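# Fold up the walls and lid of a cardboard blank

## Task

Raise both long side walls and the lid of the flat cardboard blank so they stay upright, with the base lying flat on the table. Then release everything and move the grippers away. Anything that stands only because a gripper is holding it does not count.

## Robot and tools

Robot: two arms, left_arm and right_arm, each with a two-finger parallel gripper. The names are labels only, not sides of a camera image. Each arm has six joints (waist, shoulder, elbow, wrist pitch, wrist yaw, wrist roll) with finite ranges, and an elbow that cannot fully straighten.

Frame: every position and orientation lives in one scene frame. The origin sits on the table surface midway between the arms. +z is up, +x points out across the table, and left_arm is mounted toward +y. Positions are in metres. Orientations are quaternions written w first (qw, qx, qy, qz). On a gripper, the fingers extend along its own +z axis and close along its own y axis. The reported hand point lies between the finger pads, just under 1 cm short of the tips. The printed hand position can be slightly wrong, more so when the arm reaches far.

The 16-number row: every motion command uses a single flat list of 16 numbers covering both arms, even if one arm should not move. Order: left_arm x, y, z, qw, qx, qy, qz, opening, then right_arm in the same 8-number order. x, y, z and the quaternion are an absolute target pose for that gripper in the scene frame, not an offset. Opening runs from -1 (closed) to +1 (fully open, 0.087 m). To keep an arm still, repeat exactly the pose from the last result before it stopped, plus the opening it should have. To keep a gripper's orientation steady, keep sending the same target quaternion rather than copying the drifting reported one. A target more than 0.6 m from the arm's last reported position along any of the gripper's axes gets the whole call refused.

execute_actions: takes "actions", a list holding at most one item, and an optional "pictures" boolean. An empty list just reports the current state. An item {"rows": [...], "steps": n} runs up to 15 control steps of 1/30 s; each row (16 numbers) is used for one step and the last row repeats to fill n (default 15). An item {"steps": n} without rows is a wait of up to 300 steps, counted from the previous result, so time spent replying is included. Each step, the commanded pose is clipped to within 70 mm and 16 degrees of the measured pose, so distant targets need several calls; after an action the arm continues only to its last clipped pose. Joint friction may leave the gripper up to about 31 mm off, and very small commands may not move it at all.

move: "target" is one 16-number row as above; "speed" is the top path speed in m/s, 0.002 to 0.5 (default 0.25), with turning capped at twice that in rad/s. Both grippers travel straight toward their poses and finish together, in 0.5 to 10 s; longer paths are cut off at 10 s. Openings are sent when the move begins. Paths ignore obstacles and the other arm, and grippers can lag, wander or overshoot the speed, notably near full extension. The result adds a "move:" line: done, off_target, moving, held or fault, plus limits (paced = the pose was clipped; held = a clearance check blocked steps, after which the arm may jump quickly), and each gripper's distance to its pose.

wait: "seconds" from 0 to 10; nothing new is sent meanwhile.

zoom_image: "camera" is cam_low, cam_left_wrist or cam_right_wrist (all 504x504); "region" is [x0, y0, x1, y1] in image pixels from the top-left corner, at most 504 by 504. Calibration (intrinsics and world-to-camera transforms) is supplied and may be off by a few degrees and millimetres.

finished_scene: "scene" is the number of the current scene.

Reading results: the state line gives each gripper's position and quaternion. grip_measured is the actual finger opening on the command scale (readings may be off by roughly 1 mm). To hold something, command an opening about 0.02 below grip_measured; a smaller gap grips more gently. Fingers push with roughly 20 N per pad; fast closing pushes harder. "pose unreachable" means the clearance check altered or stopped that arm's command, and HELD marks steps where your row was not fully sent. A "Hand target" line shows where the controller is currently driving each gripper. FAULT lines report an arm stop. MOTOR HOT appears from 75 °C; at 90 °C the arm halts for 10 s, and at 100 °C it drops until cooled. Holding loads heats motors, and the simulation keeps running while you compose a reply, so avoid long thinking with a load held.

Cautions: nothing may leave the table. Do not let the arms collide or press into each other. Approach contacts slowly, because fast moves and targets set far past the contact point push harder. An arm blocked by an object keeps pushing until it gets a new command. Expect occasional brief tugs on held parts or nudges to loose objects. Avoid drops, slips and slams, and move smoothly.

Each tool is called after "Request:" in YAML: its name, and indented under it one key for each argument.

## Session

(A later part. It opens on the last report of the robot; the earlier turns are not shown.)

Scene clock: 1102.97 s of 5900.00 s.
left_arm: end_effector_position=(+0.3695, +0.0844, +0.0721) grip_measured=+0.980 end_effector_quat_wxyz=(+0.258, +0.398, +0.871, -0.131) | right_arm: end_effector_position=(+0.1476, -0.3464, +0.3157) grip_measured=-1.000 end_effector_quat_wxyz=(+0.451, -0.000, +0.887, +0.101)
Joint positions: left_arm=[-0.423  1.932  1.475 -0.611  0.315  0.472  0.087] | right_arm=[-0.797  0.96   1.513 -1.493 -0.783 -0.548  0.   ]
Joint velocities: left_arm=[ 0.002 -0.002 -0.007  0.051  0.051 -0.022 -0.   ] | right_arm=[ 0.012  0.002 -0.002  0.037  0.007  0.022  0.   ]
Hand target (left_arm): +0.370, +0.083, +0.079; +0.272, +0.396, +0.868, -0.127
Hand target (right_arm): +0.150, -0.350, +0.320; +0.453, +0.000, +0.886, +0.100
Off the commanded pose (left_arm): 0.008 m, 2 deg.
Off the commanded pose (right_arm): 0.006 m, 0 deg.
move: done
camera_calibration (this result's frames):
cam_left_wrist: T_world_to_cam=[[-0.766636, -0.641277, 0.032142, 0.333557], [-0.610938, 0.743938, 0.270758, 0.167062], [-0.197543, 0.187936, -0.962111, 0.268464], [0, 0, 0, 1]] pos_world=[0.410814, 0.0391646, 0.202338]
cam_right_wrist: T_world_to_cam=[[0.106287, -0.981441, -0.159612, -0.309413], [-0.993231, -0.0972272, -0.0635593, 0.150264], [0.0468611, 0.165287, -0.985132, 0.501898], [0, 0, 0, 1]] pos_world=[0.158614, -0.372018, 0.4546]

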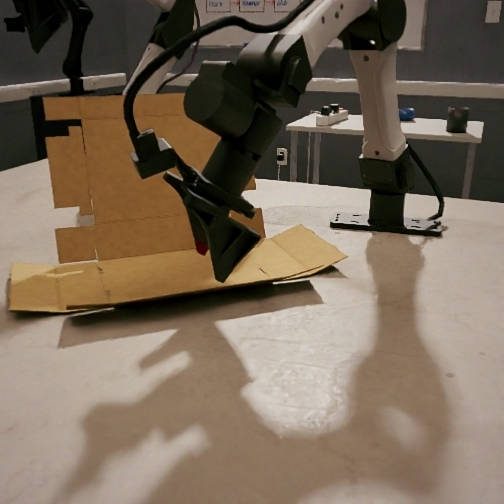

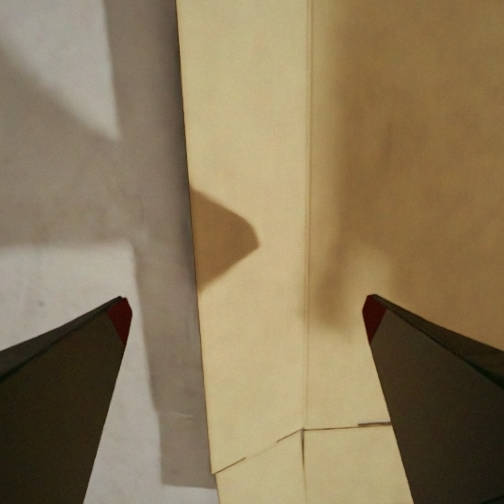

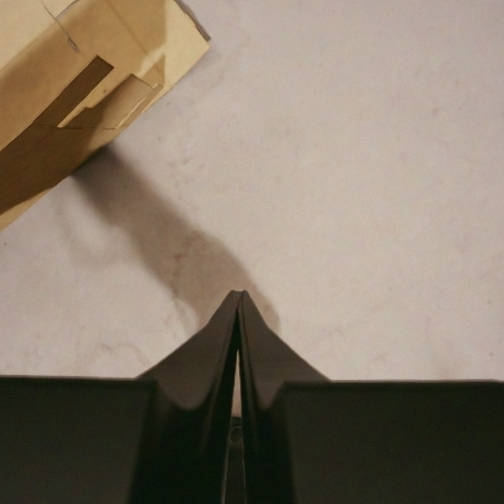

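Request:
move:
  target: [0.38,0.07,0.005,0.273,0.396,0.868,-0.125,1,0.15,-0.35,0.32,0.45,0,0.88,0.1,-1]
  speed: 0.05

Request:
execute_actions:
  actions:
    - {"rows":[[0.38,0.07,0.01,0.273,0.396,0.868,-0.125,0.8,0.15,-0.35,0.32,0.45,0,0.88,0.1,-1],[0.38,0.07,0.01,0.273,0.396,0.868,-0.125,0.7,0.15,-0.35,0.32,0.45,0,0.88,0.1,-1],[0.38,0.07,0.01,0.273,0.396,0.868,-0.125,0.6,0.15,-0.35,0.32,0.45,0,0.88,0.1,-1],[0.38,0.07,0.01,0.273,0.396,0.868,-0.125,0.5,0.15,-0.35,0.32,0.45,0,0.88,0.1,-1],[0.38,0.07,0.01,0.273,0.396,0.868,-0.125,0.4,0.15,-0.35,0.32,0.45,0,0.88,0.1,-1],[0.38,0.07,0.01,0.273,0.396,0.868,-0.125,0.3,0.15,-0.35,0.32,0.45,0,0.88,0.1,-1],[0.38,0.07,0.01,0.273,0.396,0.868,-0.125,0.2,0.15,-0.35,0.32,0.45,0,0.88,0.1,-1],[0.38,0.07,0.01,0.273,0.396,0.868,-0.125,0.1,0.15,-0.35,0.32,0.45,0,0.88,0.1,-1],[0.38,0.07,0.01,0.273,0.396,0.868,-0.125,0.0,0.15,-0.35,0.32,0.45,0,0.88,0.1,-1]]}

Scene clock: 1119.03 s of 5900.00 s.
left_arm: end_effector_position=(+0.3870, +0.0714, +0.0245) grip_measured=+0.980 end_effector_quat_wxyz=(+0.284, +0.396, +0.864, -0.127) | right_arm: end_effector_position=(+0.1476, -0.3464, +0.3157) grip_measured=-1.000 end_effector_quat_wxyz=(+0.451, -0.000, +0.887, +0.101)
Joint positions: left_arm=[-0.442  2.02   1.379 -0.366  0.302  0.448  0.087] | right_arm=[-0.797  0.96   1.513 -1.493 -0.783 -0.548  0.   ]
Joint velocities: left_arm=[-0.002 -0.017 -0.017 -0.007  0.037 -0.037  0.001] | right_arm=[-0.007 -0.007 -0.007  0.125 -0.022 -0.051  0.   ]
Hand target (left_arm): +0.381, +0.070, +0.006; +0.272, +0.396, +0.868, -0.125
Hand target (right_arm): +0.150, -0.350, +0.320; +0.453, +0.000, +0.886, +0.100
Off the commanded pose (left_arm): 0.021 m, 1 deg.
Off the commanded pose (right_arm): 0.006 m, 0 deg.
After step 90, 11.27 s passed at rest.
move: off_target (left_arm)
camera_calibration (this result's frames):
cam_left_wrist: T_world_to_cam=[[-0.762402, -0.647093, 0.00373273, 0.339633], [-0.629738, 0.743256, 0.225833, 0.208748], [-0.148909, 0.169825, -0.974159, 0.211259], [0, 0, 0, 1]] pos_world=[0.421852, 0.0287438, 0.15739]
cam_right_wrist: T_world_to_cam=[[0.106287, -0.981441, -0.159612, -0.309413], [-0.993231, -0.0972272, -0.0635593, 0.150264], [0.0468611, 0.165287, -0.985132, 0.501898], [0, 0, 0, 1]] pos_world=[0.158614, -0.372018, 0.4546]

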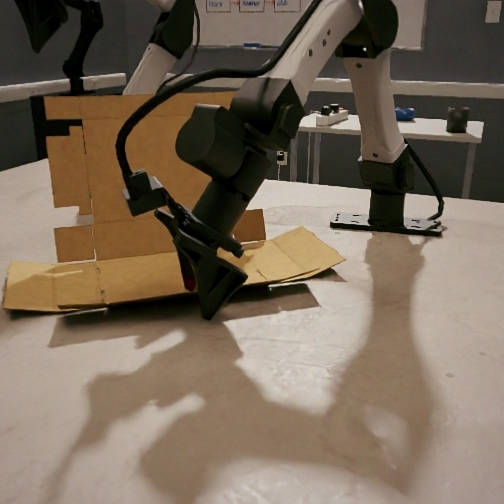

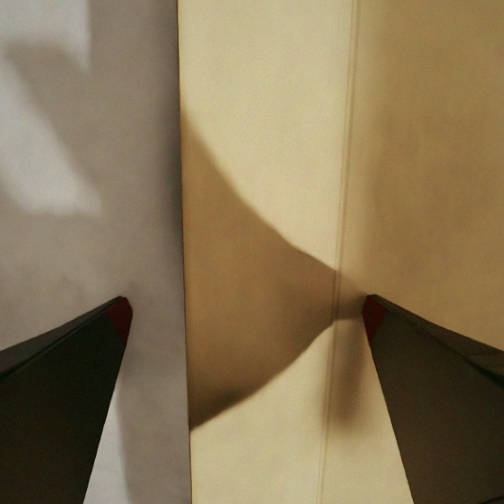

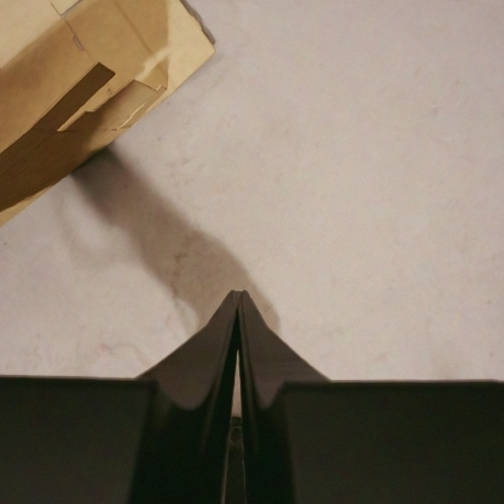

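Scene clock: 1119.53 s of 5900.00 s.
left_arm: end_effector_position=(+0.3883, +0.0698, +0.0251) grip_measured=+0.005 end_effector_quat_wxyz=(+0.288, +0.396, +0.863, -0.125) | right_arm: end_effector_position=(+0.1476, -0.3464, +0.3157) grip_measured=-1.000 end_effector_quat_wxyz=(+0.451, -0.000, +0.887, +0.101)
Joint positions: left_arm=[-0.446  2.02   1.379 -0.357  0.296  0.445  0.044] | right_arm=[-0.797  0.96   1.513 -1.493 -0.783 -0.548  0.   ]
Joint velocities: left_arm=[-0.007 -0.012  0.007 -0.022  0.037  0.051 -0.001] | right_arm=[-0.002 -0.017  0.007 -0.007  0.022 -0.007  0.   ]
Hand target (left_arm): +0.380, +0.070, +0.010; +0.273, +0.396, +0.868, -0.125
Hand target (right_arm): +0.150, -0.350, +0.320; +0.453, +0.000, +0.886, +0.100
Off the commanded pose (left_arm): 0.017 m, 2 deg.
Off the commanded pose (right_arm): 0.006 m, 0 deg.
Steps of this call (steps 1 to 15: all 15 steps of this action). Readings (end_effector_position):
1: left_arm (+0.3870, +0.0712, +0.0245) | right_arm (+0.1476, -0.3464, +0.3157)
2: left_arm (+0.3868, +0.0707, +0.0245) | right_arm (+0.1476, -0.3464, +0.3157)
4: left_arm (+0.3863, +0.0697, +0.0246) | right_arm (+0.1476, -0.3464, +0.3157)
8: left_arm (+0.3876, +0.0694, +0.0250) | right_arm (+0.1476, -0.3464, +0.3157)
15: the state above
camera_calibration (this result's frames):
cam_left_wrist: T_world_to_cam=[[-0.761669, -0.647961, -0.00264002, 0.339514], [-0.632379, 0.742452, 0.221047, 0.211879], [-0.14127, 0.170034, -0.975259, 0.209466], [0, 0, 0, 1]] pos_world=[0.422176, 0.027065, 0.158345]
cam_right_wrist: T_world_to_cam=[[0.106287, -0.981441, -0.159612, -0.309413], [-0.993231, -0.0972272, -0.0635593, 0.150264], [0.0468611, 0.165287, -0.985132, 0.501898], [0, 0, 0, 1]] pos_world=[0.158614, -0.372018, 0.4546]

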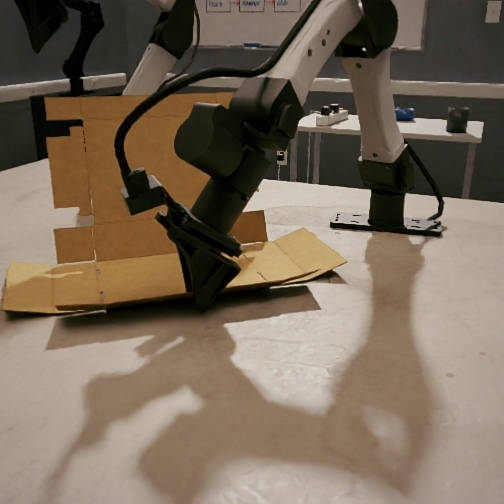

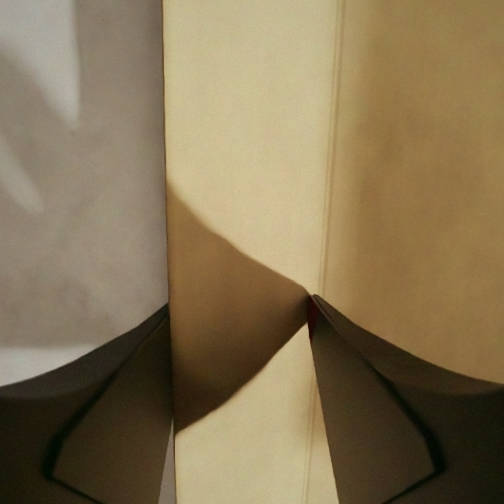

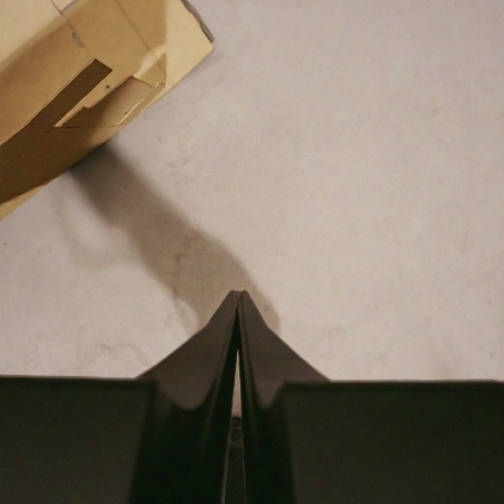

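Continue closing.

Request:
execute_actions:
  actions:
    - {"rows":[[0.38,0.07,0.01,0.273,0.396,0.868,-0.125,-0.1,0.15,-0.35,0.32,0.45,0,0.88,0.1,-1],[0.38,0.07,0.01,0.273,0.396,0.868,-0.125,-0.2,0.15,-0.35,0.32,0.45,0,0.88,0.1,-1],[0.38,0.07,0.01,0.273,0.396,0.868,-0.125,-0.3,0.15,-0.35,0.32,0.45,0,0.88,0.1,-1],[0.38,0.07,0.01,0.273,0.396,0.868,-0.125,-0.4,0.15,-0.35,0.32,0.45,0,0.88,0.1,-1],[0.38,0.07,0.01,0.273,0.396,0.868,-0.125,-0.5,0.15,-0.35,0.32,0.45,0,0.88,0.1,-1],[0.38,0.07,0.01,0.273,0.396,0.868,-0.125,-0.6,0.15,-0.35,0.32,0.45,0,0.88,0.1,-1],[0.38,0.07,0.01,0.273,0.396,0.868,-0.125,-0.7,0.15,-0.35,0.32,0.45,0,0.88,0.1,-1],[0.38,0.07,0.01,0.273,0.396,0.868,-0.125,-0.8,0.15,-0.35,0.32,0.45,0,0.88,0.1,-1]]}

Scene clock: 1126.13 s of 5900.00 s.
left_arm: end_effector_position=(+0.3883, +0.0698, +0.0251) grip_measured=+0.000 end_effector_quat_wxyz=(+0.288, +0.396, +0.863, -0.125) | right_arm: end_effector_position=(+0.1476, -0.3464, +0.3157) grip_measured=-1.000 end_effector_quat_wxyz=(+0.451, -0.000, +0.887, +0.101)
Joint positions: left_arm=[-0.446  2.02   1.379 -0.357  0.296  0.445  0.044] | right_arm=[-0.797  0.96   1.513 -1.493 -0.783 -0.548  0.   ]
Joint velocities: left_arm=[-0.002 -0.002  0.002  0.022  0.022 -0.022 -0.001] | right_arm=[-0.012 -0.007 -0.002 -0.007  0.037 -0.007  0.   ]
Hand target (left_arm): +0.380, +0.070, +0.010; +0.273, +0.396, +0.868, -0.125
Hand target (right_arm): +0.150, -0.350, +0.320; +0.453, +0.000, +0.886, +0.100
Off the commanded pose (left_arm): 0.017 m, 2 deg.
Off the commanded pose (right_arm): 0.006 m, 0 deg.
Steps of this call (steps 1 to 90: nothing new was sent; then 3.10 s passed at rest; steps 91 to 105: all 15 steps of this action). Readings (end_effector_position):
91: left_arm (+0.3883, +0.0698, +0.0251) | right_arm (+0.1476, -0.3464, +0.3157)
92: left_arm (+0.3883, +0.0698, +0.0251) | right_arm (+0.1476, -0.3464, +0.3157)
94: left_arm (+0.3883, +0.0698, +0.0251) | right_arm (+0.1476, -0.3464, +0.3157)
98: left_arm (+0.3883, +0.0698, +0.0251) | right_arm (+0.1476, -0.3464, +0.3157)
105: the state above
camera_calibration (this result's frames):
cam_left_wrist: T_world_to_cam=[[-0.761669, -0.647961, -0.00264002, 0.339514], [-0.632379, 0.742452, 0.221047, 0.211879], [-0.14127, 0.170034, -0.975259, 0.209466], [0, 0, 0, 1]] pos_world=[0.422176, 0.027065, 0.158345]
cam_right_wrist: T_world_to_cam=[[0.106287, -0.981441, -0.159612, -0.309413], [-0.993231, -0.0972272, -0.0635593, 0.150264], [0.0468611, 0.165287, -0.985132, 0.501898], [0, 0, 0, 1]] pos_world=[0.158614, -0.372018, 0.4546]

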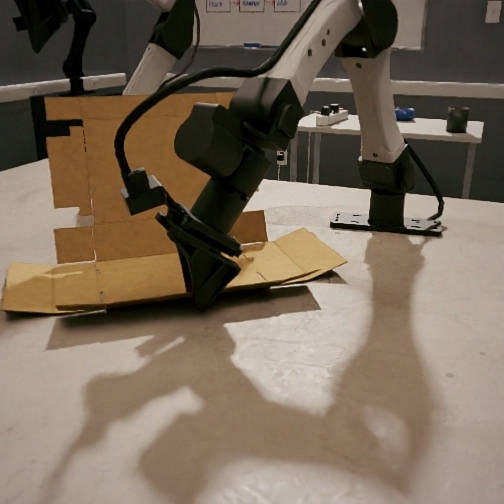

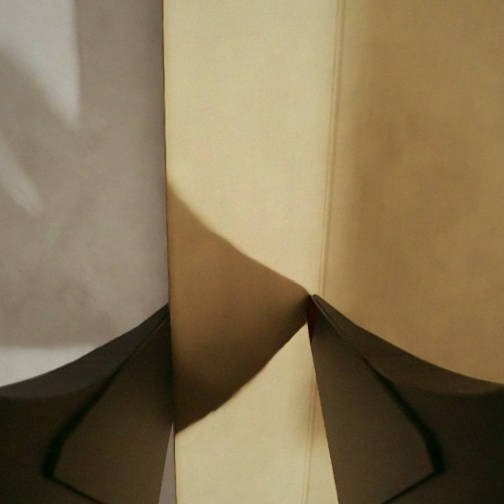

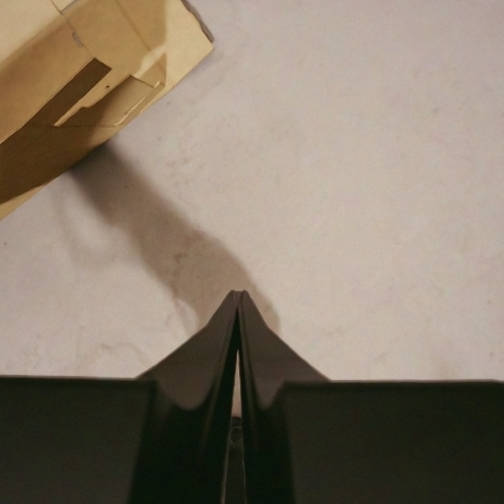

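Request:
move:
  target: [0.38,0.065,0.015,0.35,0.446,0.821,0.066,-0.8,0.15,-0.35,0.32,0.45,0,0.88,0.1,-1]
  speed: 0.06

Scene clock: 1140.27 s of 5900.00 s.
left_arm: end_effector_position=(+0.3930, +0.0593, +0.0347) grip_measured=+0.006 end_effector_quat_wxyz=(+0.373, +0.440, +0.815, +0.061) | right_arm: end_effector_position=(+0.1476, -0.3464, +0.3157) grip_measured=-1.000 end_effector_quat_wxyz=(+0.451, -0.000, +0.887, +0.101)
Joint positions: left_arm=[-0.623  1.93   1.175 -0.048 -0.119  0.535  0.044] | right_arm=[-0.797  0.96   1.513 -1.493 -0.783 -0.548  0.   ]
Joint velocities: left_arm=[ 0.007 -0.017 -0.032  0.022 -0.125 -0.007  0.   ] | right_arm=[ 0.007 -0.002 -0.012 -0.022  0.066 -0.022  0.   ]
Hand target (left_arm): +0.380, +0.065, +0.015; +0.349, +0.447, +0.821, +0.065
Hand target (right_arm): +0.150, -0.350, +0.320; +0.453, +0.000, +0.886, +0.100
Off the commanded pose (left_arm): 0.024 m, 3 deg.
Off the commanded pose (right_arm): 0.006 m, 0 deg.
After step 90, 7.30 s passed at rest.
move: off_target (left_arm)
camera_calibration (this result's frames):
cam_left_wrist: T_world_to_cam=[[-0.681098, -0.600303, -0.419216, 0.31627], [-0.711563, 0.677631, 0.185728, 0.256705], [0.172581, 0.424797, -0.888686, 0.0798082], [0, 0, 0, 1]] pos_world=[0.3843, -0.0179959, 0.155832]
cam_right_wrist: T_world_to_cam=[[0.106287, -0.981441, -0.159612, -0.309413], [-0.993231, -0.0972272, -0.0635593, 0.150264], [0.0468611, 0.165287, -0.985132, 0.501898], [0, 0, 0, 1]] pos_world=[0.158614, -0.372018, 0.4546]

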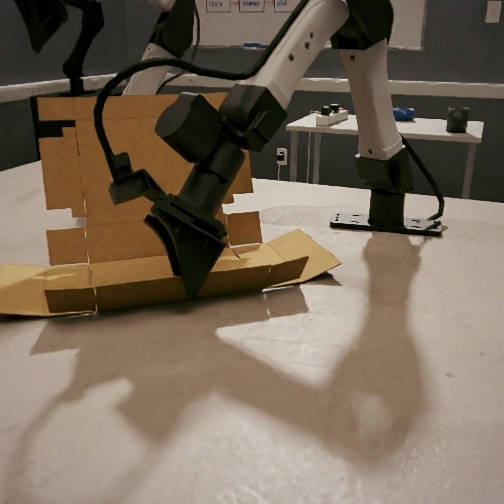

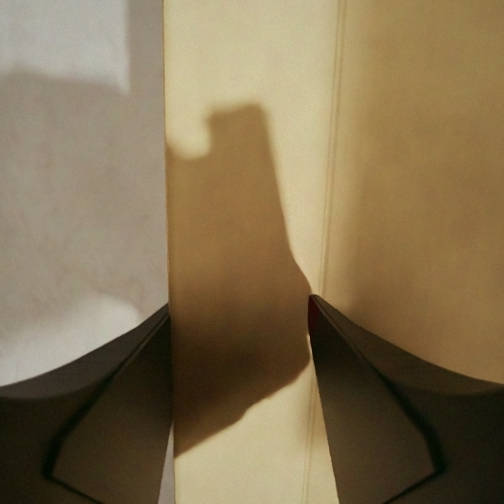

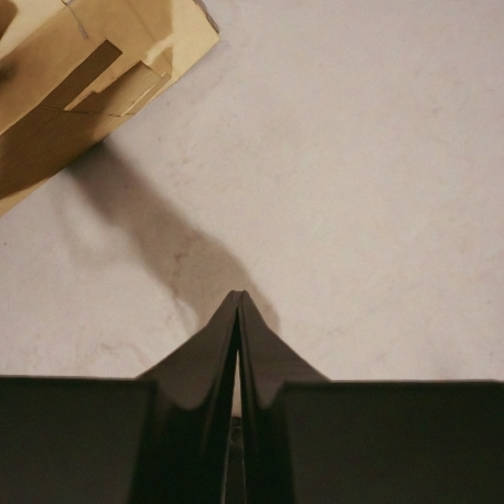

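Request:
move:
  target: [0.38,0.065,0.015,0.35,0.446,0.821,0.066,-1,0.15,-0.35,0.32,0.45,0,0.88,0.1,-1]
  speed: 0.06

Scene clock: 1145.47 s of 5900.00 s.
left_arm: end_effector_position=(+0.3932, +0.0592, +0.0348) grip_measured=+0.006 end_effector_quat_wxyz=(+0.373, +0.440, +0.814, +0.062) | right_arm: end_effector_position=(+0.1476, -0.3464, +0.3157) grip_measured=-1.000 end_effector_quat_wxyz=(+0.451, -0.000, +0.887, +0.101)
Joint positions: left_arm=[-0.623  1.93   1.174 -0.046 -0.12   0.536  0.044] | right_arm=[-0.797  0.96   1.513 -1.493 -0.783 -0.548  0.   ]
Joint velocities: left_arm=[-0.012  0.002 -0.012 -0.037  0.037 -0.007  0.   ] | right_arm=[-0.032  0.002 -0.007 -0.007  0.022  0.051  0.   ]
Hand target (left_arm): +0.380, +0.065, +0.015; +0.350, +0.446, +0.821, +0.066
Hand target (right_arm): +0.150, -0.350, +0.320; +0.453, +0.000, +0.886, +0.100
Off the commanded pose (left_arm): 0.025 m, 3 deg.
Off the commanded pose (right_arm): 0.006 m, 0 deg.
After step 90, 1.50 s passed at rest.
move: off_target (left_arm)
camera_calibration (this result's frames):
cam_left_wrist: T_world_to_cam=[[-0.680576, -0.600109, -0.42034, 0.316269], [-0.711678, 0.677828, 0.184564, 0.256942], [0.174159, 0.424757, -0.888398, 0.0792189], [0, 0, 0, 1]] pos_world=[0.384308, -0.0180152, 0.155896]
cam_right_wrist: T_world_to_cam=[[0.106287, -0.981441, -0.159612, -0.309413], [-0.993231, -0.0972272, -0.0635593, 0.150264], [0.0468611, 0.165287, -0.985132, 0.501898], [0, 0, 0, 1]] pos_world=[0.158614, -0.372018, 0.4546]

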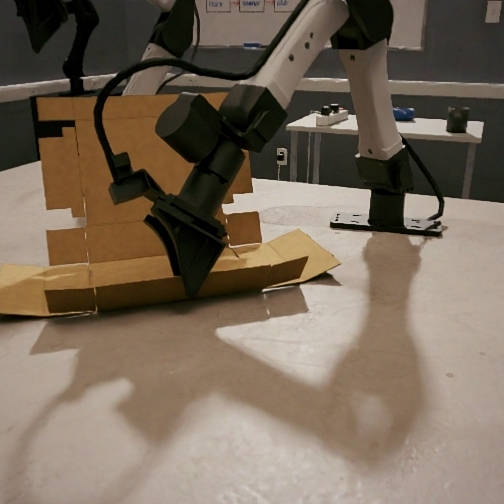

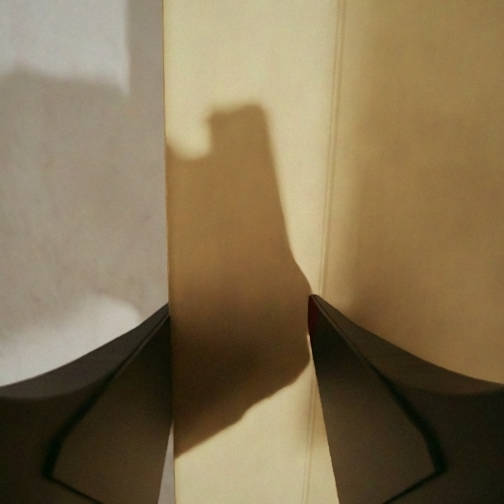

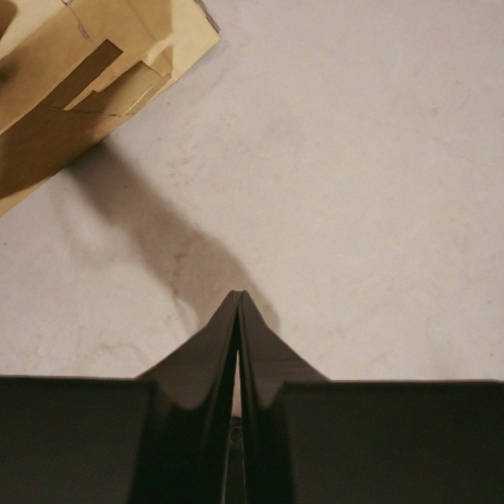

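Request:
move:
  target: [0.40,0.07,0.11,0.273,0.396,0.868,-0.125,0.6,0.15,-0.35,0.32,0.45,0,0.88,0.1,-1]
  speed: 0.1

Request:
move:
  target: [0.445,0.105,0.10,0.123,0.278,0.858,-0.415,0.2,0.15,-0.35,0.32,0.45,0,0.88,0.1,-1]
  speed: 0.1

Request:
move:
  target: [0.404,0.07,0.04,0.123,0.278,0.858,-0.415,0.2,0.15,-0.35,0.32,0.45,0,0.88,0.1,-1]
  speed: 0.05

Scene clock: 1163.60 s of 5900.00 s.
left_arm: end_effector_position=(+0.3942, +0.0691, +0.1089) grip_measured=+0.600 end_effector_quat_wxyz=(+0.275, +0.403, +0.864, -0.120) | right_arm: end_effector_position=(+0.1476, -0.3464, +0.3157) grip_measured=-1.000 end_effector_quat_wxyz=(+0.451, -0.000, +0.887, +0.101)
Joint positions: left_arm=[-0.447  1.988  1.688 -0.726  0.289  0.463  0.07 ] | right_arm=[-0.797  0.96   1.513 -1.493 -0.783 -0.548  0.   ]
Joint velocities: left_arm=[ 0.002  0.002 -0.017 -0.007 -0.007 -0.022 -0.   ] | right_arm=[ 0.017 -0.012 -0.012 -0.007  0.007 -0.051  0.   ]
Hand target (left_arm): +0.398, +0.071, +0.111; +0.274, +0.396, +0.868, -0.124
Hand target (right_arm): +0.150, -0.350, +0.320; +0.453, +0.000, +0.886, +0.100
Off the commanded pose (left_arm): 0.006 m, 1 deg.
Off the commanded pose (right_arm): 0.006 m, 0 deg.
After step 90, 12.27 s passed at rest.
move: done
camera_calibration (this result's frames):
cam_left_wrist: T_world_to_cam=[[-0.769674, -0.638426, -0.00368012, 0.34643], [-0.61923, 0.745104, 0.247739, 0.189285], [-0.155421, 0.192957, -0.96882, 0.295352], [0, 0, 0, 1]] pos_world=[0.429753, 0.0231424, 0.240524]
cam_right_wrist: T_world_to_cam=[[0.106287, -0.981441, -0.159612, -0.309413], [-0.993231, -0.0972272, -0.0635593, 0.150264], [0.0468611, 0.165287, -0.985132, 0.501898], [0, 0, 0, 1]] pos_world=[0.158614, -0.372018, 0.4546]

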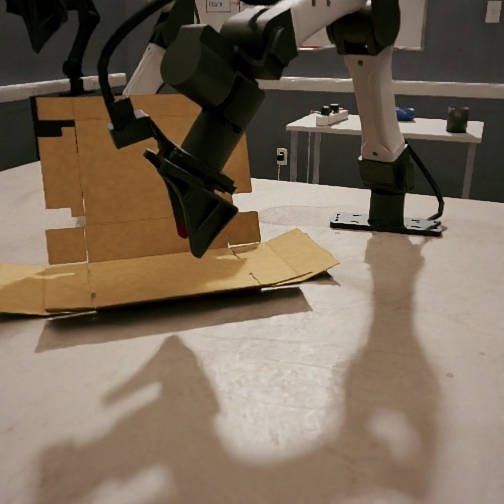

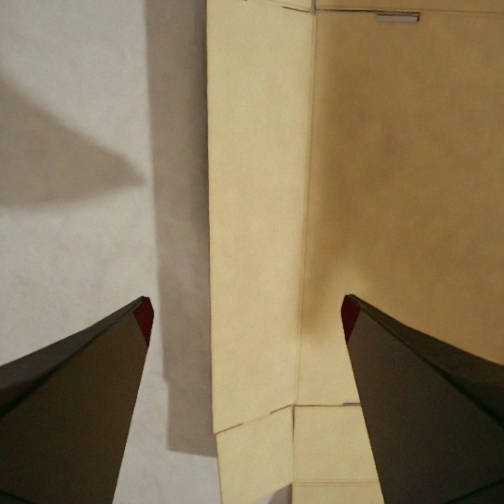

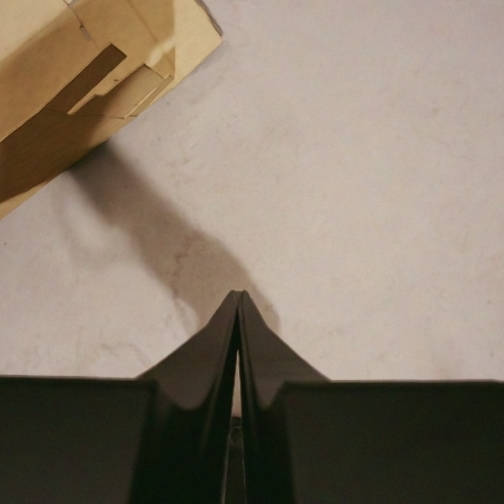

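Scene clock: 1167.57 s of 5900.00 s.
left_arm: end_effector_position=(+0.4445, +0.1019, +0.0980) grip_measured=+0.200 end_effector_quat_wxyz=(+0.163, +0.271, +0.859, -0.402) | right_arm: end_effector_position=(+0.1476, -0.3464, +0.3157) grip_measured=-1.000 end_effector_quat_wxyz=(+0.451, -0.000, +0.887, +0.101)
Joint positions: left_arm=[-0.174  2.743  2.847 -1.509  0.887  0.478  0.052] | right_arm=[-0.797  0.96   1.513 -1.493 -0.783 -0.548  0.   ]
Joint velocities: left_arm=[-0.012  0.007 -0.002 -0.007  0.066  0.051  0.   ] | right_arm=[-0.017  0.002 -0.007 -0.037 -0.007 -0.037  0.   ]
Hand target (left_arm): +0.445, +0.105, +0.101; +0.163, +0.262, +0.860, -0.407
Hand target (right_arm): +0.150, -0.350, +0.320; +0.453, +0.000, +0.886, +0.100
Off the commanded pose (left_arm): 0.004 m, 5 deg.
Off the commanded pose (right_arm): 0.006 m, 0 deg.
elbow stopped short (left arm): the move would have taken joint 3 (elbow) straighter than the controller allows; a more bent joint 3 avoids this.
move: off_target (left_arm)
camera_calibration (this result's frames):
cam_left_wrist: T_world_to_cam=[[-0.599464, -0.517899, 0.610265, 0.257888], [-0.561522, 0.815455, 0.140449, 0.176367], [-0.570382, -0.258483, -0.779648, 0.498233], [0, 0, 0, 1]] pos_world=[0.537812, 0.118525, 0.206296]
cam_right_wrist: T_world_to_cam=[[0.106287, -0.981441, -0.159612, -0.309413], [-0.993231, -0.0972272, -0.0635593, 0.150264], [0.0468611, 0.165287, -0.985132, 0.501898], [0, 0, 0, 1]] pos_world=[0.158614, -0.372018, 0.4546]

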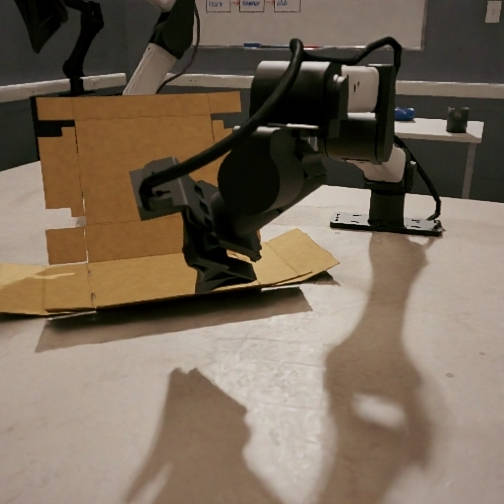

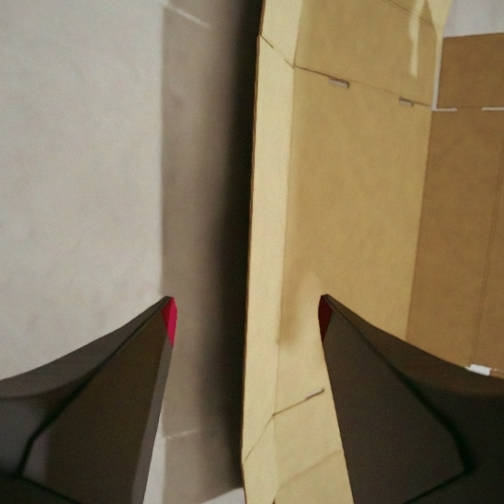

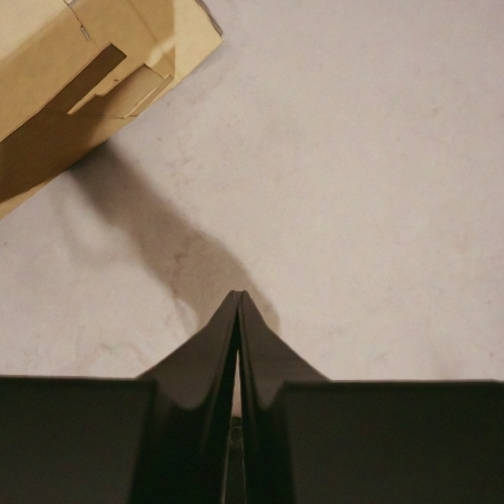

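Scene clock: 1169.37 s of 5900.00 s.
left_arm: end_effector_position=(+0.4079, +0.0803, +0.0412) grip_measured=+0.200 end_effector_quat_wxyz=(+0.120, +0.270, +0.861, -0.414) | right_arm: end_effector_position=(+0.1476, -0.3464, +0.3157) grip_measured=-1.000 end_effector_quat_wxyz=(+0.451, -0.000, +0.887, +0.101)
Joint positions: left_arm=[-0.223  2.519  2.182 -1.132  0.887  0.456  0.052] | right_arm=[-0.797  0.96   1.513 -1.493 -0.783 -0.548  0.   ]
Joint velocities: left_arm=[ 0.002 -0.002 -0.027  0.022 -0.066 -0.066 -0.   ] | right_arm=[-0.007  0.002 -0.007  0.051  0.007 -0.022  0.   ]
Hand target (left_arm): +0.405, +0.070, +0.040; +0.122, +0.278, +0.857, -0.416
Hand target (right_arm): +0.150, -0.350, +0.320; +0.453, +0.000, +0.886, +0.100
Off the commanded pose (left_arm): 0.011 m, 1 deg.
Off the commanded pose (right_arm): 0.006 m, 0 deg.
move: off_target (left_arm)
camera_calibration (this result's frames):
cam_left_wrist: T_world_to_cam=[[-0.566584, -0.499555, 0.655307, 0.242659], [-0.518538, 0.834218, 0.187611, 0.160487], [-0.640391, -0.233504, -0.731693, 0.452014], [0, 0, 0, 1]] pos_world=[0.510171, 0.0928876, 0.14161]
cam_right_wrist: T_world_to_cam=[[0.106287, -0.981441, -0.159612, -0.309413], [-0.993231, -0.0972272, -0.0635593, 0.150264], [0.0468611, 0.165287, -0.985132, 0.501898], [0, 0, 0, 1]] pos_world=[0.158614, -0.372018, 0.4546]

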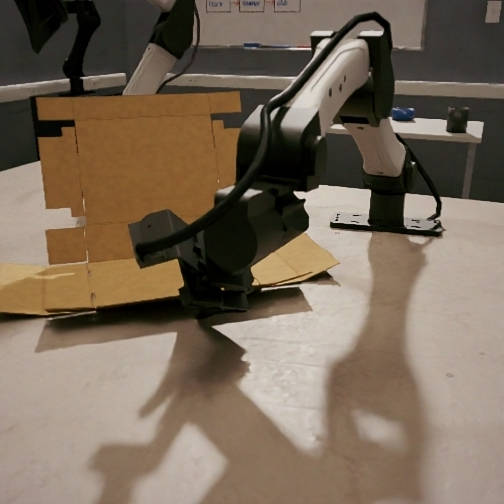

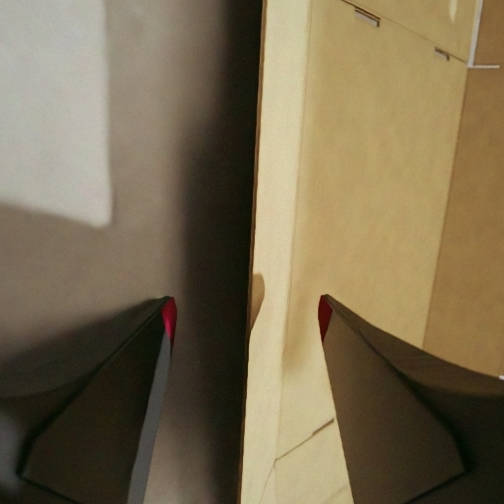

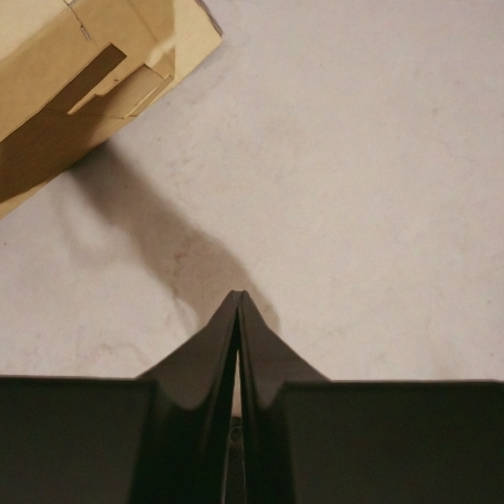

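Move inward ~2.5 cm, then close.

Request:
move:
  target: [0.38,0.045,0.04,0.123,0.278,0.858,-0.415,0.2,0.15,-0.35,0.32,0.45,0,0.88,0.1,-1]
  speed: 0.03

Request:
move:
  target: [0.38,0.045,0.04,0.123,0.278,0.858,-0.415,-0.5,0.15,-0.35,0.32,0.45,0,0.88,0.1,-1]
  speed: 0.03

Request:
move:
  target: [0.38,0.045,0.04,0.123,0.278,0.858,-0.415,-1,0.15,-0.35,0.32,0.45,0,0.88,0.1,-1]
  speed: 0.03

Scene clock: 1177.63 s of 5900.00 s.
left_arm: end_effector_position=(+0.3870, +0.0523, +0.0408) grip_measured=+0.200 end_effector_quat_wxyz=(+0.129, +0.276, +0.857, -0.416) | right_arm: end_effector_position=(+0.1476, -0.3464, +0.3157) grip_measured=-1.000 end_effector_quat_wxyz=(+0.451, -0.000, +0.887, +0.101)
Joint positions: left_arm=[-0.284  2.392  1.943 -0.93   0.888  0.368  0.052] | right_arm=[-0.797  0.96   1.513 -1.493 -0.783 -0.548  0.   ]
Joint velocities: left_arm=[ 0.002  0.002 -0.012  0.007 -0.051 -0.051 -0.   ] | right_arm=[ 0.012 -0.022 -0.007 -0.022  0.037  0.007  0.   ]
Hand target (left_arm): +0.380, +0.045, +0.040; +0.122, +0.278, +0.857, -0.416
Hand target (right_arm): +0.150, -0.350, +0.320; +0.453, +0.000, +0.886, +0.100
Off the commanded pose (left_arm): 0.010 m, 1 deg.
Off the commanded pose (right_arm): 0.006 m, 0 deg.
After step 90, 3.47 s passed at rest.
move: done
camera_calibration (this result's frames):
cam_left_wrist: T_world_to_cam=[[-0.58253, -0.488835, 0.649384, 0.222986], [-0.51724, 0.839238, 0.16776, 0.1731], [-0.626994, -0.238162, -0.741726, 0.427315], [0, 0, 0, 1]] pos_world=[0.487354, 0.0655013, 0.143108]
cam_right_wrist: T_world_to_cam=[[0.106287, -0.981441, -0.159612, -0.309413], [-0.993231, -0.0972272, -0.0635593, 0.150264], [0.0468611, 0.165287, -0.985132, 0.501898], [0, 0, 0, 1]] pos_world=[0.158614, -0.372018, 0.4546]

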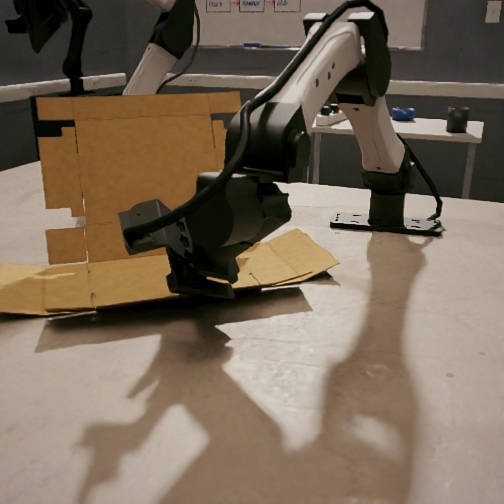

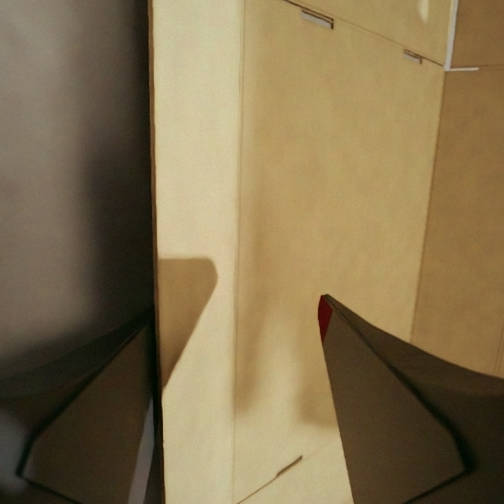

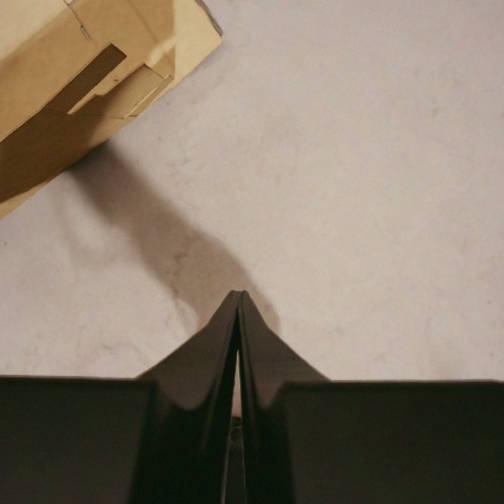

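Scene clock: 1178.43 s of 5900.00 s.
left_arm: end_effector_position=(+0.3857, +0.0494, +0.0403) grip_measured=-0.500 end_effector_quat_wxyz=(+0.127, +0.278, +0.857, -0.415) | right_arm: end_effector_position=(+0.1476, -0.3464, +0.3157) grip_measured=-1.000 end_effector_quat_wxyz=(+0.451, -0.000, +0.887, +0.101)
Joint positions: left_arm=[-0.292  2.392  1.943 -0.93   0.882  0.364  0.022] | right_arm=[-0.797  0.96   1.513 -1.493 -0.783 -0.548  0.   ]
Joint velocities: left_arm=[ 0.017  0.007  0.022  0.007 -0.022 -0.022  0.001] | right_arm=[ 0.002 -0.027  0.002 -0.022 -0.051 -0.037  0.   ]
Hand target (left_arm): +0.380, +0.045, +0.040; +0.123, +0.278, +0.858, -0.415
Hand target (right_arm): +0.150, -0.350, +0.320; +0.453, +0.000, +0.886, +0.100
Off the commanded pose (left_arm): 0.007 m, 0 deg.
Off the commanded pose (right_arm): 0.006 m, 0 deg.
move: done
camera_calibration (this result's frames):
cam_left_wrist: T_world_to_cam=[[-0.583918, -0.489717, 0.647469, 0.22173], [-0.5132, 0.840652, 0.173003, 0.173057], [-0.629019, -0.231261, -0.742195, 0.425912], [0, 0, 0, 1]] pos_world=[0.486192, 0.0616017, 0.142607]
cam_right_wrist: T_world_to_cam=[[0.106287, -0.981441, -0.159612, -0.309413], [-0.993231, -0.0972272, -0.0635593, 0.150264], [0.0468611, 0.165287, -0.985132, 0.501898], [0, 0, 0, 1]] pos_world=[0.158614, -0.372018, 0.4546]

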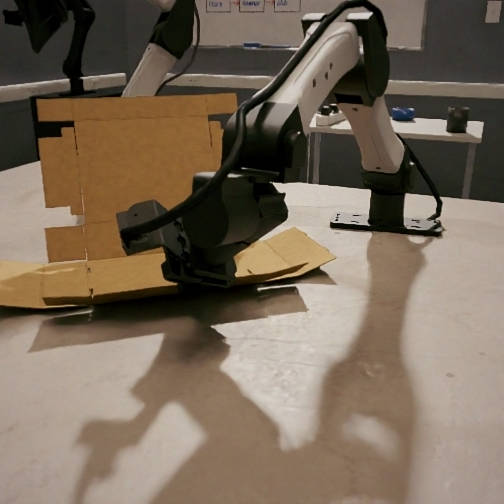

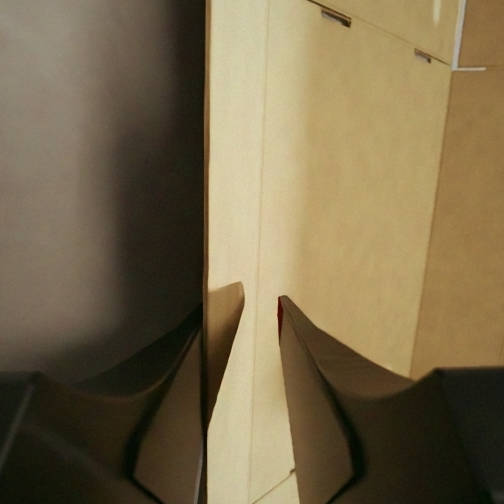

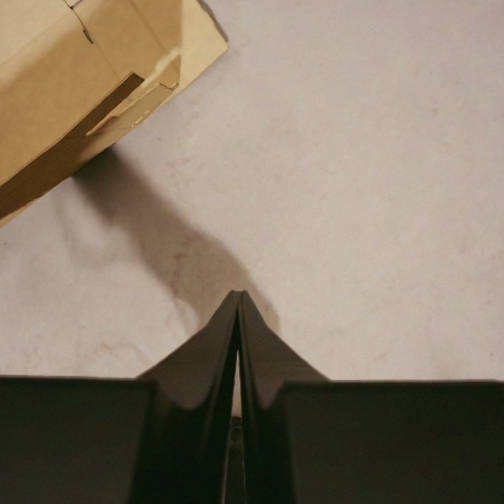

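Scene clock: 1179.13 s of 5900.00 s.
left_arm: end_effector_position=(+0.3855, +0.0489, +0.0409) grip_measured=-0.997 end_effector_quat_wxyz=(+0.127, +0.278, +0.856, -0.417) | right_arm: end_effector_position=(+0.1476, -0.3464, +0.3157) grip_measured=-1.000 end_effector_quat_wxyz=(+0.451, -0.000, +0.887, +0.101)
Joint positions: left_arm=[-0.292  2.392  1.943 -0.93   0.886  0.364  0.   ] | right_arm=[-0.797  0.96   1.513 -1.493 -0.783 -0.548  0.   ]
Joint velocities: left_arm=[-0.012 -0.022 -0.007 -0.051  0.037  0.051 -0.   ] | right_arm=[ 0.002 -0.002  0.012  0.007 -0.007 -0.051  0.   ]
Hand target (left_arm): +0.380, +0.045, +0.040; +0.122, +0.278, +0.858, -0.415
Hand target (right_arm): +0.150, -0.350, +0.320; +0.453, +0.000, +0.886, +0.100
Off the commanded pose (left_arm): 0.007 m, 1 deg.
Off the commanded pose (right_arm): 0.006 m, 0 deg.
move: done
camera_calibration (this result's frames):
cam_left_wrist: T_world_to_cam=[[-0.583534, -0.486476, 0.650253, 0.220544], [-0.512481, 0.841736, 0.169834, 0.173102], [-0.629962, -0.234138, -0.740491, 0.426515], [0, 0, 0, 1]] pos_world=[0.486094, 0.061447, 0.143022]
cam_right_wrist: T_world_to_cam=[[0.106287, -0.981441, -0.159612, -0.309413], [-0.993231, -0.0972272, -0.0635593, 0.150264], [0.0468611, 0.165287, -0.985132, 0.501898], [0, 0, 0, 1]] pos_world=[0.158614, -0.372018, 0.4546]

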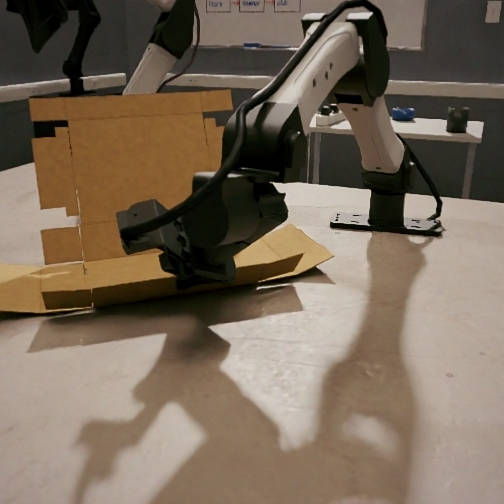

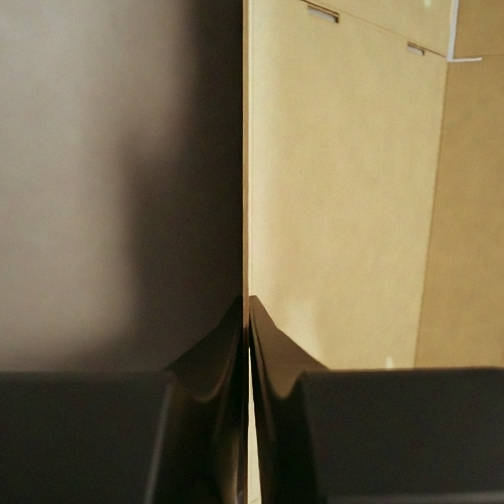

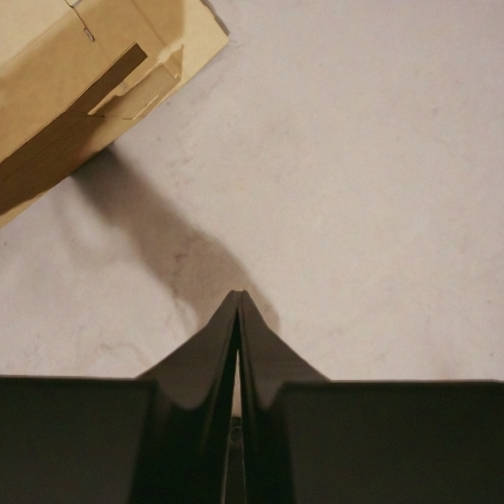

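Request:
move:
  target: [0.37,0.035,0.04,0.273,0.396,0.868,-0.125,-1,0.15,-0.35,0.32,0.45,0,0.88,0.1,-1]
  speed: 0.1

Request:
move:
  target: [0.37,0.035,0.035,0.412,0.475,0.734,0.255,-1,0.15,-0.35,0.32,0.45,0,0.88,0.1,-1]
  speed: 0.1

Scene clock: 1188.80 s of 5900.00 s.
left_arm: end_effector_position=(+0.3730, +0.0304, +0.0437) grip_measured=-0.997 end_effector_quat_wxyz=(+0.272, +0.391, +0.867, -0.147) | right_arm: end_effector_position=(+0.1476, -0.3464, +0.3157) grip_measured=-1.000 end_effector_quat_wxyz=(+0.451, -0.000, +0.887, +0.101)
Joint positions: left_arm=[-0.531  2.015  1.455 -0.444  0.29   0.352  0.   ] | right_arm=[-0.797  0.96   1.513 -1.493 -0.783 -0.548  0.   ]
Joint velocities: left_arm=[-0.032 -0.012 -0.002  0.037 -0.037  0.007  0.   ] | right_arm=[ 0.012 -0.002  0.007  0.037 -0.007 -0.051  0.   ]
Hand target (left_arm): +0.369, +0.034, +0.039; +0.271, +0.397, +0.868, -0.127
Hand target (right_arm): +0.150, -0.350, +0.320; +0.453, +0.000, +0.886, +0.100
Off the commanded pose (left_arm): 0.007 m, 3 deg.
Off the commanded pose (right_arm): 0.006 m, 0 deg.
After step 90, 2.87 s passed at rest.
move: off_target (left_arm)
camera_calibration (this result's frames):
cam_left_wrist: T_world_to_cam=[[-0.764625, -0.642439, 0.0511949, 0.300963], [-0.617048, 0.752698, 0.229557, 0.220851], [-0.186011, 0.143935, -0.971948, 0.249429], [0, 0, 0, 1]] pos_world=[0.412796, -0.00878585, 0.176326]
cam_right_wrist: T_world_to_cam=[[0.106287, -0.981441, -0.159612, -0.309413], [-0.993231, -0.0972272, -0.0635593, 0.150264], [0.0468611, 0.165287, -0.985132, 0.501898], [0, 0, 0, 1]] pos_world=[0.158614, -0.372018, 0.4546]

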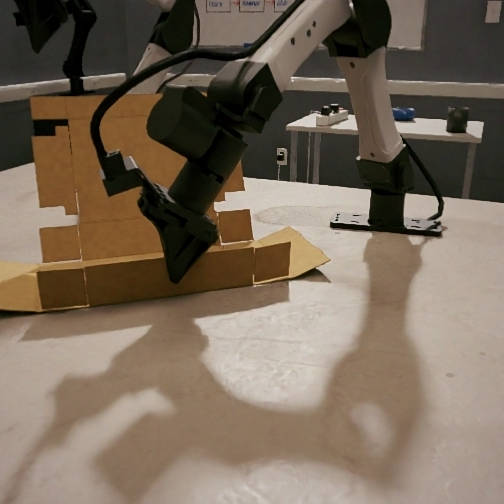

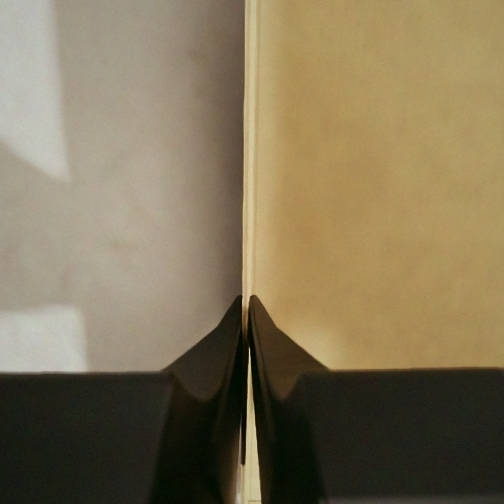

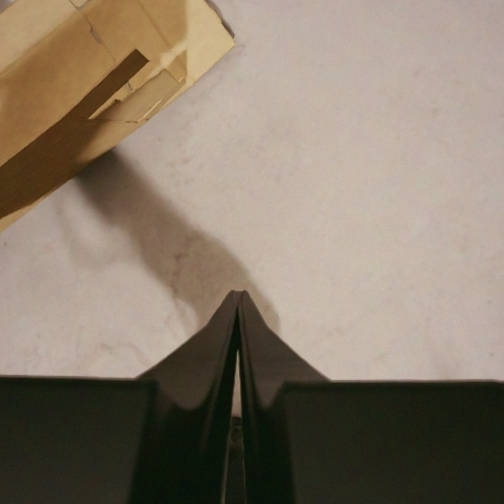

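Scene clock: 1193.87 s of 5900.00 s.
left_arm: end_effector_position=(+0.3768, +0.0274, +0.0472) grip_measured=-0.995 end_effector_quat_wxyz=(+0.428, +0.463, +0.739, +0.236) | right_arm: end_effector_position=(+0.1476, -0.3464, +0.3157) grip_measured=-1.000 end_effector_quat_wxyz=(+0.451, -0.000, +0.887, +0.101)
Joint positions: left_arm=[-0.854  1.967  1.062  0.239 -0.566  0.666  0.   ] | right_arm=[-0.797  0.96   1.513 -1.493 -0.783 -0.548  0.   ]
Joint velocities: left_arm=[-0.007 -0.002 -0.012 -0.037 -0.007  0.007  0.   ] | right_arm=[-0.017  0.017  0.002  0.037  0.051  0.007  0.   ]
Hand target (left_arm): +0.371, +0.034, +0.034; +0.411, +0.476, +0.735, +0.253
Hand target (right_arm): +0.150, -0.350, +0.320; +0.453, +0.000, +0.886, +0.100
Off the commanded pose (left_arm): 0.016 m, 3 deg.
Off the commanded pose (right_arm): 0.006 m, 0 deg.
move: off_target (left_arm)
camera_calibration (this result's frames):
cam_left_wrist: T_world_to_cam=[[-0.494038, -0.456219, -0.740129, 0.232035], [-0.773058, 0.620061, 0.133809, 0.29158], [0.397879, 0.638269, -0.659018, 0.00563956], [0, 0, 0, 1]] pos_world=[0.337798, -0.0785381, 0.136436]
cam_right_wrist: T_world_to_cam=[[0.106287, -0.981441, -0.159612, -0.309413], [-0.993231, -0.0972272, -0.0635593, 0.150264], [0.0468611, 0.165287, -0.985132, 0.501898], [0, 0, 0, 1]] pos_world=[0.158614, -0.372018, 0.4546]

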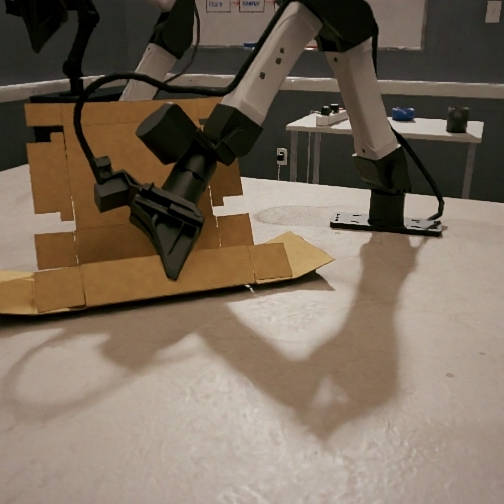

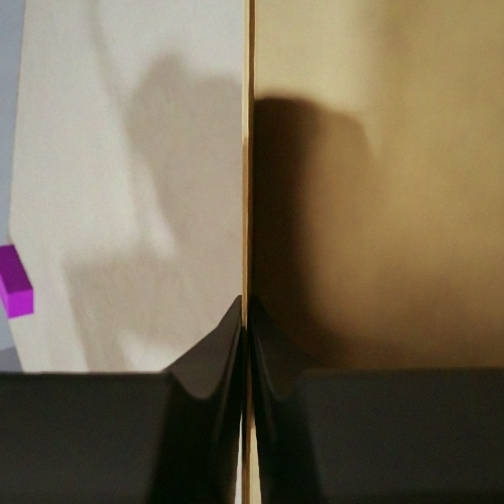

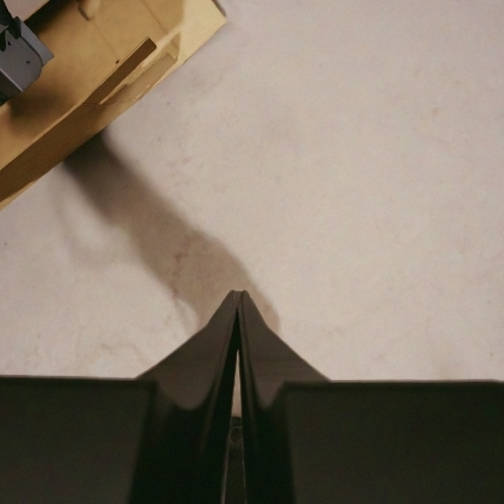

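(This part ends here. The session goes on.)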